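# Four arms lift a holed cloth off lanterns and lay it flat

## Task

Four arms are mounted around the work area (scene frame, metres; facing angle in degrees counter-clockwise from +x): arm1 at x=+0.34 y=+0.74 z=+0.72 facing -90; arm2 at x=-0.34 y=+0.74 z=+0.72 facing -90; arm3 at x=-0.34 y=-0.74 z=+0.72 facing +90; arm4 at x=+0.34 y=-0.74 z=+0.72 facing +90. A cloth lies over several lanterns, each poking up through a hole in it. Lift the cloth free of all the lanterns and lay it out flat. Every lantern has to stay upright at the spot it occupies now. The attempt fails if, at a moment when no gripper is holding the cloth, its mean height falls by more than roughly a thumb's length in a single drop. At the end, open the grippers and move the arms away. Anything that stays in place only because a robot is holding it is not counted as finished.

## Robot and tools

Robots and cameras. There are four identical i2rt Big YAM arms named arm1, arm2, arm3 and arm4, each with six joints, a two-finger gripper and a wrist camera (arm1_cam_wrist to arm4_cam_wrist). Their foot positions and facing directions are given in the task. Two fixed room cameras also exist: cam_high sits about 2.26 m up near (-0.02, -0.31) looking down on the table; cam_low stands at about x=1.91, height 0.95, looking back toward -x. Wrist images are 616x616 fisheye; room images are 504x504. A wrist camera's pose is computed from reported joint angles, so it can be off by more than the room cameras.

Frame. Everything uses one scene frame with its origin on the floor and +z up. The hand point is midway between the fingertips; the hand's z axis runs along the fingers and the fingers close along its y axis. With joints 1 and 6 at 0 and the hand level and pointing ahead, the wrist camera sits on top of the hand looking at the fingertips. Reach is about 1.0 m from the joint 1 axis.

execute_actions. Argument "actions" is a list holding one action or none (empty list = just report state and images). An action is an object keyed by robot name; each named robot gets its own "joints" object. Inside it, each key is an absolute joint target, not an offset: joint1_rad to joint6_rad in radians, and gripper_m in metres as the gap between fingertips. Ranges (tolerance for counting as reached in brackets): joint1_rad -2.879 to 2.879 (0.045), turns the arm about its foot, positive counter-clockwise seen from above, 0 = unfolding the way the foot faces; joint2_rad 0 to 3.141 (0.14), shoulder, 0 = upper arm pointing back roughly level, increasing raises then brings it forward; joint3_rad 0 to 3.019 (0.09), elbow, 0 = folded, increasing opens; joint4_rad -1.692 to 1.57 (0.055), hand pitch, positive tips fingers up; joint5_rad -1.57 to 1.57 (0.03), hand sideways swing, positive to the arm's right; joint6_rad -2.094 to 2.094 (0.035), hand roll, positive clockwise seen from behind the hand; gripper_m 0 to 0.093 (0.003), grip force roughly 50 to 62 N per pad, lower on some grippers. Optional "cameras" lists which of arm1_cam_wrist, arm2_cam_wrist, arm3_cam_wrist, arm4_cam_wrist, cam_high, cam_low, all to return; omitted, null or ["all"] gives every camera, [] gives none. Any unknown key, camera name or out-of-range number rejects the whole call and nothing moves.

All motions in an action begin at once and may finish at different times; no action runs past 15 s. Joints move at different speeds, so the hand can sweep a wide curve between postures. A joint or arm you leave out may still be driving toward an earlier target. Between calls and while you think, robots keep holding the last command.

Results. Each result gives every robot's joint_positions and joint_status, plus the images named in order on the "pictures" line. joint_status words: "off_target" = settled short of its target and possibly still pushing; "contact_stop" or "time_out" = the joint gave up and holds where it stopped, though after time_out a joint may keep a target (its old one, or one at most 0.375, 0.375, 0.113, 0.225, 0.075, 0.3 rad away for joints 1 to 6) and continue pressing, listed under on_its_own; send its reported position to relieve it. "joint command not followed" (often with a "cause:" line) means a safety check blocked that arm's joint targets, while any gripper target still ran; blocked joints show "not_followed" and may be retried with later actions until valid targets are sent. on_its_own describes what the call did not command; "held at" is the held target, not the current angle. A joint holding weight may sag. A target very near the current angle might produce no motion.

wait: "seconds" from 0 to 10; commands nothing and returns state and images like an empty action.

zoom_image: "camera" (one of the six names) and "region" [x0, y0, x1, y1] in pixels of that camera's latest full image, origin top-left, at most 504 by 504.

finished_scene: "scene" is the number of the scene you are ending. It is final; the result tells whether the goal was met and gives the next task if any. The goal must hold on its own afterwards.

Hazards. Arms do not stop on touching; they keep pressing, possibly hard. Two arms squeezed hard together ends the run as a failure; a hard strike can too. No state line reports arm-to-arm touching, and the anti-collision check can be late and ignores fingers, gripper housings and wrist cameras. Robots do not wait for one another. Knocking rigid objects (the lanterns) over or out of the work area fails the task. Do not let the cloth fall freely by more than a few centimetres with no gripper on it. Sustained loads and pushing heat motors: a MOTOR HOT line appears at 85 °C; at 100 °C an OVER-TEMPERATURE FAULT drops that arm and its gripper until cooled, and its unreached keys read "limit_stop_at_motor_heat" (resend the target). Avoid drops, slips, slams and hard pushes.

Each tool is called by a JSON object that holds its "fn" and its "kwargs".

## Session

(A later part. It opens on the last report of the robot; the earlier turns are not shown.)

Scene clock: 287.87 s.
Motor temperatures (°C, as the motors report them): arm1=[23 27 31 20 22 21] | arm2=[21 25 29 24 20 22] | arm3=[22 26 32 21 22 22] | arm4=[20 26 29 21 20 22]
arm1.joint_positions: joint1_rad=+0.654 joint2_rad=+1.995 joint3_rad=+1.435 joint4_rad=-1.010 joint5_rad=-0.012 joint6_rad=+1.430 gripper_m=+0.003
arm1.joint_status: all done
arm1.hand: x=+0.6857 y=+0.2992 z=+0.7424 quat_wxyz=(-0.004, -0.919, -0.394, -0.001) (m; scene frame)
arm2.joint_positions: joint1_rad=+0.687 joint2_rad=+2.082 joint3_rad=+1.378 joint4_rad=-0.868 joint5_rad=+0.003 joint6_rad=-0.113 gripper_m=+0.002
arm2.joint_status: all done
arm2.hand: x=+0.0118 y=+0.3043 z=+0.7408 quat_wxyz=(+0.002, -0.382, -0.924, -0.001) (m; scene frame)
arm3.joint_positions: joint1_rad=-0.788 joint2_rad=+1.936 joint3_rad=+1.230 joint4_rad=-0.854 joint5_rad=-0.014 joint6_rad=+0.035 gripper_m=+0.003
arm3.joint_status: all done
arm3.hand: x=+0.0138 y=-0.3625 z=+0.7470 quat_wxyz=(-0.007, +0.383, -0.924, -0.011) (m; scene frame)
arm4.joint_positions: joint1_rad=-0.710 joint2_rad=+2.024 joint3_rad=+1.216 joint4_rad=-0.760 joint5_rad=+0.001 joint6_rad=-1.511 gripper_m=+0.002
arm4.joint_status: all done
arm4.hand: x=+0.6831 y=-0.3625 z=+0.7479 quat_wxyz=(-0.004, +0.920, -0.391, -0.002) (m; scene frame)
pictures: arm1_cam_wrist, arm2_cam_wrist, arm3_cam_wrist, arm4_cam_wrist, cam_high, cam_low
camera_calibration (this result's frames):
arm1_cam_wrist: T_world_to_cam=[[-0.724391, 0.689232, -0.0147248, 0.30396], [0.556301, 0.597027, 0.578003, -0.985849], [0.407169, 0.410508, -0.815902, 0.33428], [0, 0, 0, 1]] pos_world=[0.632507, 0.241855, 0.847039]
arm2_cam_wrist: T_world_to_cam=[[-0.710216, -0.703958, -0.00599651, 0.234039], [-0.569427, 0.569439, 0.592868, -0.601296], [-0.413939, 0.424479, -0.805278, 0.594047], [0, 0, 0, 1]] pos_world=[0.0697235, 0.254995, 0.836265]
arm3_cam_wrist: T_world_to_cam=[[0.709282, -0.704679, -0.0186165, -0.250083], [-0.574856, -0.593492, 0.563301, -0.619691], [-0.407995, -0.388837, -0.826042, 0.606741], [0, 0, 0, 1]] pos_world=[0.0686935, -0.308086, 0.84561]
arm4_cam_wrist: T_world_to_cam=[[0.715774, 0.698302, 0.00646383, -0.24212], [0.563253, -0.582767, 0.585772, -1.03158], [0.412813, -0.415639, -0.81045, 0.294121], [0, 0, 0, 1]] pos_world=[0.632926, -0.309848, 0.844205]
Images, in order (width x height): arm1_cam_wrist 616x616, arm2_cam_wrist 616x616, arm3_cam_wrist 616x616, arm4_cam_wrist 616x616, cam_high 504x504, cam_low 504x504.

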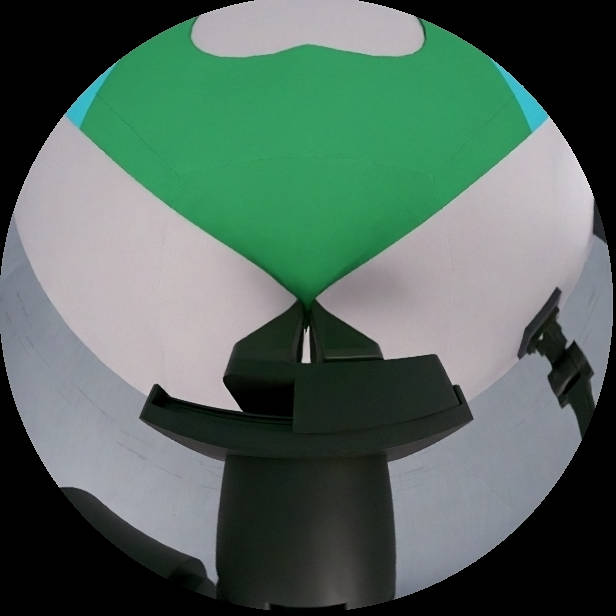

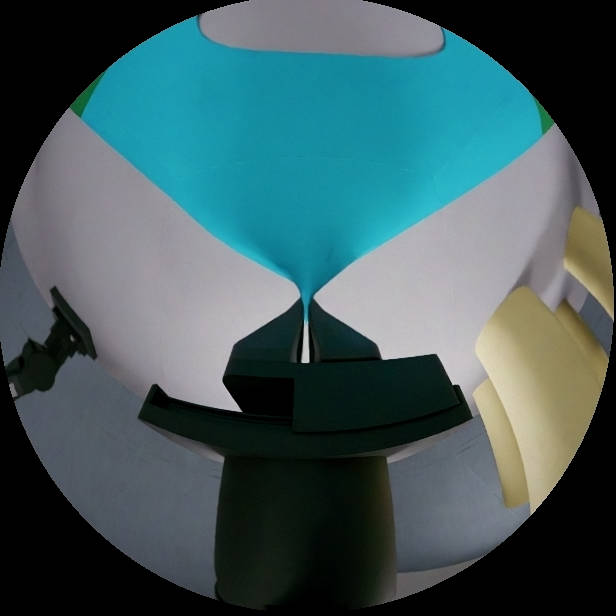

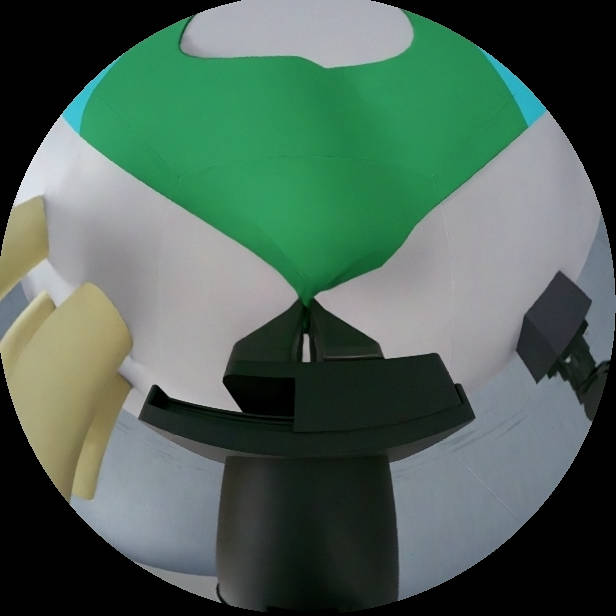

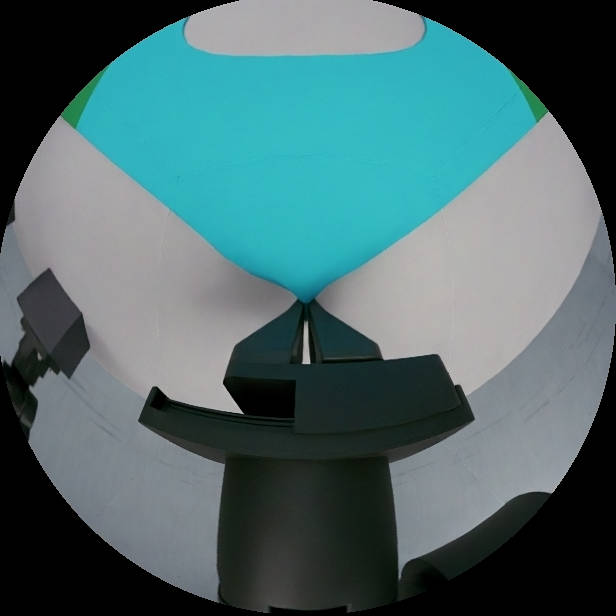

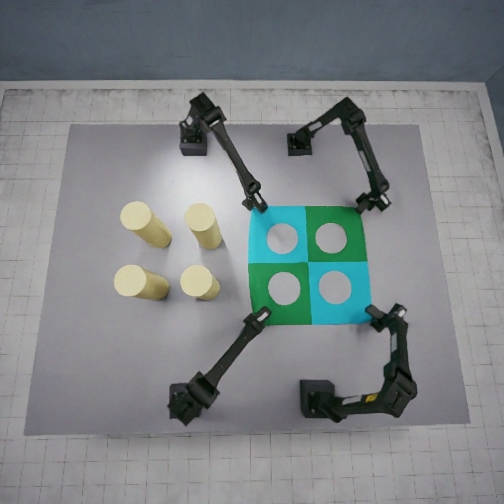

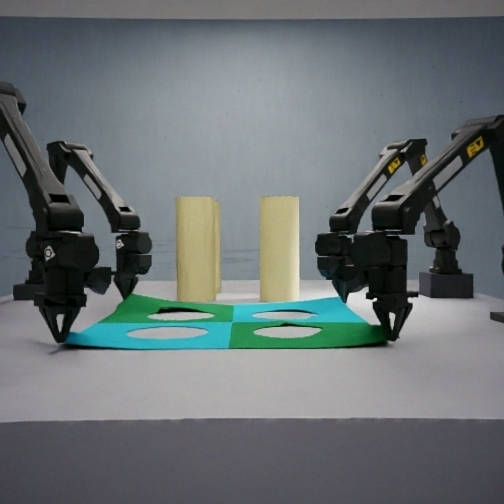

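{"fn": "execute_actions", "kwargs": {"actions": [{"arm3": {"joints": {"joint3_rad": 1.19, "joint4_rad": -0.815}}}], "cameras": ["arm3_cam_wrist", "cam_low"]}}

{"fn": "execute_actions", "kwargs": {"actions": [{"arm1": {"joints": {"gripper_m": 0.09}}, "arm2": {"joints": {"gripper_m": 0.09}}, "arm3": {"joints": {"gripper_m": 0.09}}, "arm4": {"joints": {"gripper_m": 0.09}}}]}}

Scene clock: 291.60 s.
Motor temperatures (°C, as the motors report them): arm1=[23 27 30 20 22 21] | arm2=[21 25 29 24 20 22] | arm3=[22 26 32 21 22 22] | arm4=[20 26 29 21 20 22]
arm1.joint_positions: joint1_rad=+0.654 joint2_rad=+1.995 joint3_rad=+1.435 joint4_rad=-1.010 joint5_rad=-0.012 joint6_rad=+1.430 gripper_m=+0.003
arm1.joint_status: not commanded
arm1.hand: x=+0.6857 y=+0.2992 z=+0.7424 quat_wxyz=(-0.004, -0.919, -0.394, -0.001) (m; scene frame)
arm2.joint_positions: joint1_rad=+0.687 joint2_rad=+2.082 joint3_rad=+1.378 joint4_rad=-0.868 joint5_rad=+0.003 joint6_rad=-0.113 gripper_m=+0.002
arm2.joint_status: not commanded
arm2.hand: x=+0.0118 y=+0.3043 z=+0.7408 quat_wxyz=(+0.002, -0.382, -0.924, -0.001) (m; scene frame)
arm3.joint_positions: joint1_rad=-0.788 joint2_rad=+1.936 joint3_rad=+1.197 joint4_rad=-0.820 joint5_rad=-0.014 joint6_rad=+0.035 gripper_m=+0.003
arm3.joint_status: all done
arm3.hand: x=+0.0084 y=-0.3683 z=+0.7377 quat_wxyz=(-0.007, +0.383, -0.924, -0.011) (m; scene frame)
arm4.joint_positions: joint1_rad=-0.710 joint2_rad=+2.024 joint3_rad=+1.216 joint4_rad=-0.760 joint5_rad=+0.001 joint6_rad=-1.511 gripper_m=+0.002
arm4.joint_status: not commanded
arm4.hand: x=+0.6831 y=-0.3625 z=+0.7479 quat_wxyz=(-0.004, +0.920, -0.391, -0.002) (m; scene frame)
pictures: arm3_cam_wrist, cam_low
camera_calibration (this result's frames):
arm3_cam_wrist: T_world_to_cam=[[0.709296, -0.704664, -0.0186534, -0.250479], [-0.575295, -0.593964, 0.562355, -0.620476], [-0.40735, -0.388145, -0.826686, 0.595319], [0, 0, 0, 1]] pos_world=[0.0632104, -0.313973, 0.836398]
Images, in order (width x height): arm3_cam_wrist 616x616, cam_low 504x504.

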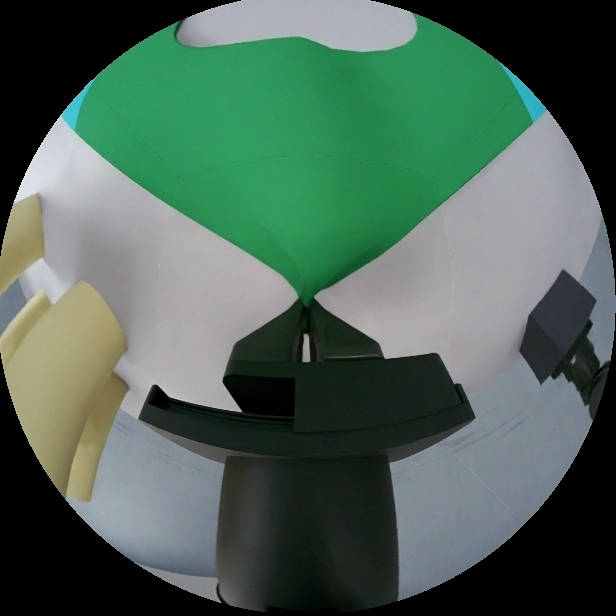

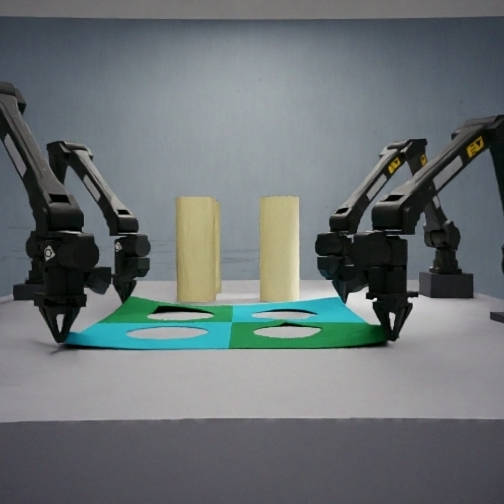

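Scene clock: 292.30 s.
Motor temperatures (°C, as the motors report them): arm1=[23 27 30 20 22 21] | arm2=[21 25 29 24 20 22] | arm3=[22 26 32 21 22 22] | arm4=[20 26 29 21 20 22]
arm1.joint_positions: joint1_rad=+0.658 joint2_rad=+1.995 joint3_rad=+1.435 joint4_rad=-1.010 joint5_rad=-0.013 joint6_rad=+1.431 gripper_m=+0.090
arm1.joint_status: all done
arm1.hand: x=+0.6874 y=+0.3006 z=+0.7424 quat_wxyz=(-0.004, -0.919, -0.395, -0.002) (m; scene frame)
arm2.joint_positions: joint1_rad=+0.687 joint2_rad=+2.082 joint3_rad=+1.378 joint4_rad=-0.868 joint5_rad=+0.003 joint6_rad=-0.113 gripper_m=+0.090
arm2.joint_status: all done
arm2.hand: x=+0.0118 y=+0.3043 z=+0.7408 quat_wxyz=(+0.002, -0.382, -0.924, -0.001) (m; scene frame)
arm3.joint_positions: joint1_rad=-0.788 joint2_rad=+1.936 joint3_rad=+1.193 joint4_rad=-0.820 joint5_rad=-0.014 joint6_rad=+0.035 gripper_m=+0.090
arm3.joint_status: all done
arm3.hand: x=+0.0073 y=-0.3697 z=+0.7367 quat_wxyz=(-0.006, +0.383, -0.924, -0.010) (m; scene frame)
arm4.joint_positions: joint1_rad=-0.710 joint2_rad=+2.024 joint3_rad=+1.216 joint4_rad=-0.760 joint5_rad=+0.001 joint6_rad=-1.512 gripper_m=+0.090
arm4.joint_status: all done
arm4.hand: x=+0.6831 y=-0.3625 z=+0.7479 quat_wxyz=(-0.004, +0.920, -0.391, -0.002) (m; scene frame)
pictures: arm1_cam_wrist, arm2_cam_wrist, arm3_cam_wrist, arm4_cam_wrist, cam_high, cam_low
camera_calibration (this result's frames):
arm1_cam_wrist: T_world_to_cam=[[-0.726482, 0.687024, -0.014894, 0.306486], [0.553804, 0.598168, 0.57922, -0.987138], [0.406847, 0.412545, -0.815035, 0.331965], [0, 0, 0, 1]] pos_world=[0.634279, 0.24296, 0.846898]
arm2_cam_wrist: T_world_to_cam=[[-0.710216, -0.703958, -0.00599651, 0.234039], [-0.569427, 0.569439, 0.592868, -0.601296], [-0.413939, 0.424479, -0.805278, 0.594047], [0, 0, 0, 1]] pos_world=[0.0697235, 0.254995, 0.836265]
arm3_cam_wrist: T_world_to_cam=[[0.709253, -0.70472, -0.0181614, -0.251001], [-0.574138, -0.592396, 0.565184, -0.622848], [-0.409055, -0.390431, -0.824765, 0.591286], [0, 0, 0, 1]] pos_world=[0.0622912, -0.315002, 0.835137]
arm4_cam_wrist: T_world_to_cam=[[0.715507, 0.698575, 0.00646631, -0.241841], [0.563473, -0.582552, 0.585774, -1.03165], [0.412974, -0.415482, -0.810449, 0.294067], [0, 0, 0, 1]] pos_world=[0.632905, -0.309868, 0.844205]
Images, in order (width x height): arm1_cam_wrist 616x616, arm2_cam_wrist 616x616, arm3_cam_wrist 616x616, arm4_cam_wrist 616x616, cam_high 504x504, cam_low 504x504.

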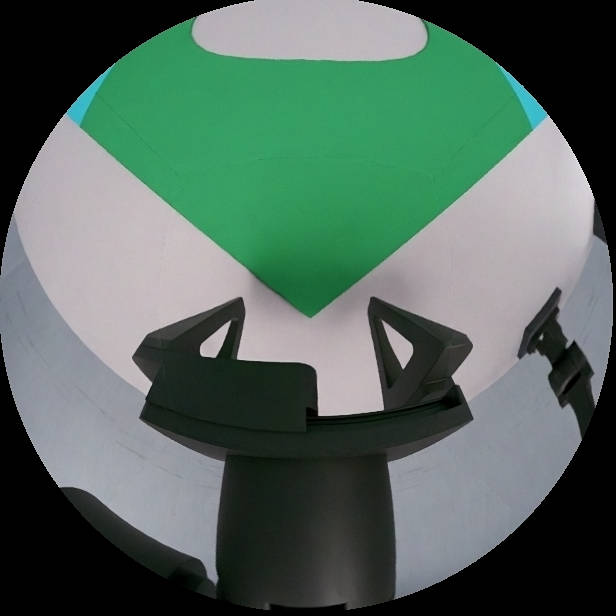

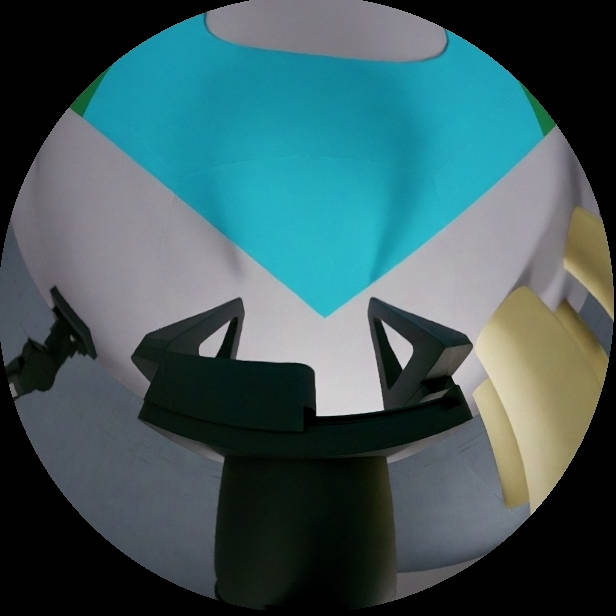

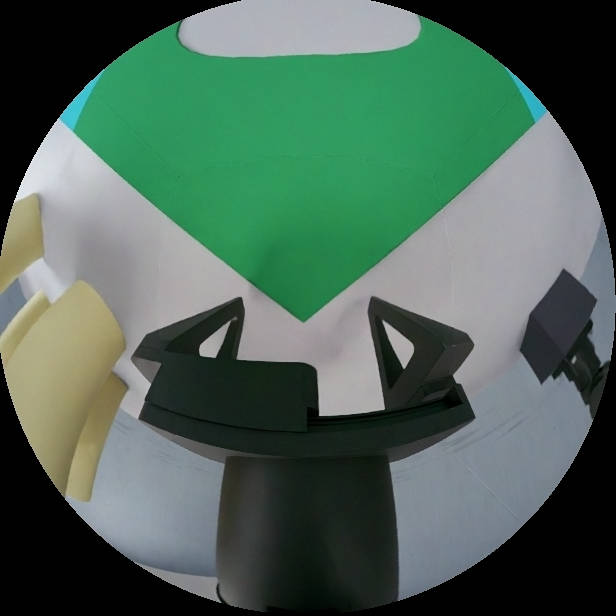

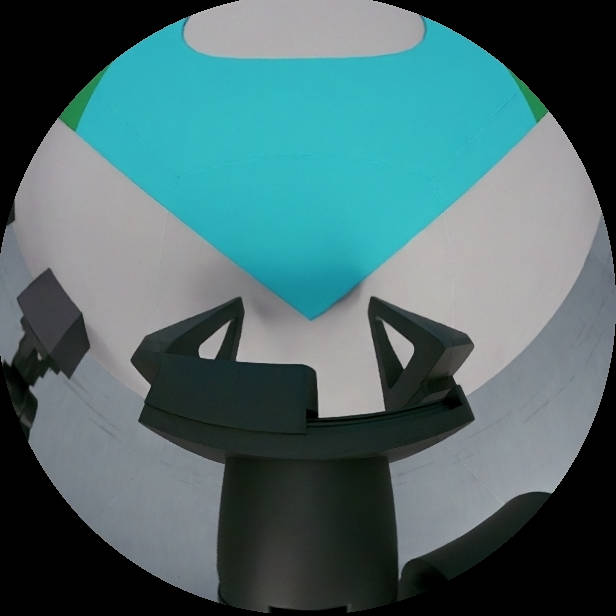

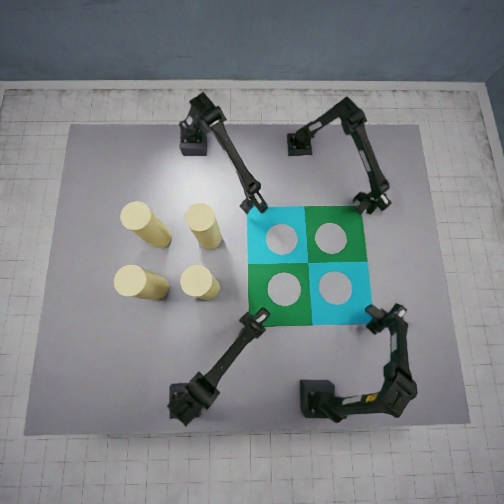

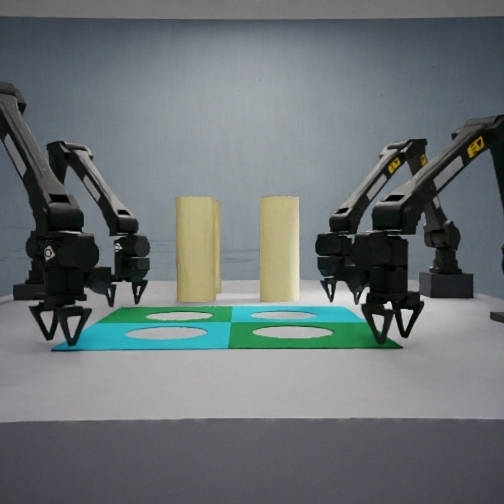

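The cloth is lying flat. Retracting the arms upward and away.

{"fn": "execute_actions", "kwargs": {"actions": [{"arm1": {"joints": {"joint2_rad": 1.0, "joint4_rad": -1.3}}, "arm2": {"joints": {"joint2_rad": 1.0, "joint4_rad": -1.3}}, "arm3": {"joints": {"joint2_rad": 1.0, "joint4_rad": -1.3}}, "arm4": {"joints": {"joint2_rad": 1.0, "joint4_rad": -1.3}}}], "cameras": ["cam_high", "cam_low"]}}

Scene clock: 295.50 s.
Motor temperatures (°C, as the motors report them): arm1=[23 27 30 20 22 21] | arm2=[21 25 28 24 20 22] | arm3=[22 26 31 21 22 22] | arm4=[20 26 29 21 20 22]
arm1.joint_positions: joint1_rad=+0.658 joint2_rad=+0.998 joint3_rad=+1.435 joint4_rad=-1.293 joint5_rad=-0.014 joint6_rad=+1.431 gripper_m=+0.090
arm1.joint_status: all done
arm1.hand: x=+0.5761 y=+0.4494 z=+1.2034 quat_wxyz=(-0.341, -0.858, -0.374, -0.094) (m; scene frame)
arm2.joint_positions: joint1_rad=+0.687 joint2_rad=+0.995 joint3_rad=+1.376 joint4_rad=-1.286 joint5_rad=+0.003 joint6_rad=-0.113 gripper_m=+0.090
arm2.joint_status: all done
arm2.hand: x=-0.0997 y=+0.4414 z=+1.2405 quat_wxyz=(-0.285, -0.362, -0.873, +0.158) (m; scene frame)
arm3.joint_positions: joint1_rad=-0.788 joint2_rad=+0.993 joint3_rad=+1.184 joint4_rad=-1.286 joint5_rad=-0.014 joint6_rad=+0.035 gripper_m=+0.090
arm3.joint_status: all done
arm3.hand: x=-0.0941 y=-0.4785 z=+1.1180 quat_wxyz=(-0.217, +0.373, -0.896, -0.106) (m; scene frame)
arm4.joint_positions: joint1_rad=-0.710 joint2_rad=+0.991 joint3_rad=+1.216 joint4_rad=-1.293 joint5_rad=+0.001 joint6_rad=-1.512 gripper_m=+0.090
arm4.joint_status: all done
arm4.hand: x=+0.5820 y=-0.4769 z=+1.1826 quat_wxyz=(-0.237, +0.891, -0.380, +0.081) (m; scene frame)
pictures: cam_high, cam_low
Images, in order (width x height): cam_high 504x504, cam_low 504x504.

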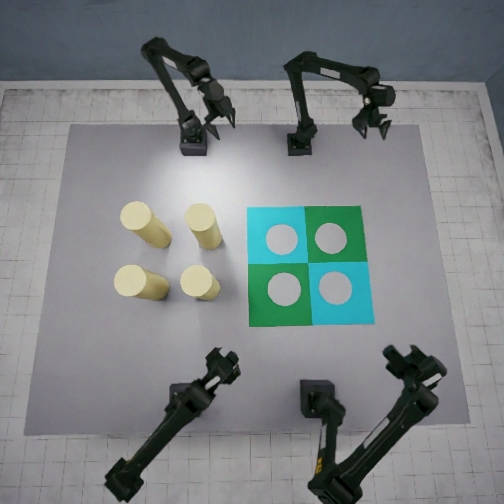

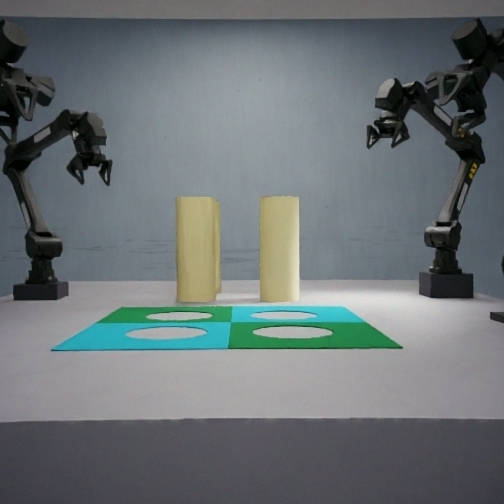

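{"fn": "finished_scene", "kwargs": {"scene": 1}}

The scene is finished: the task was done.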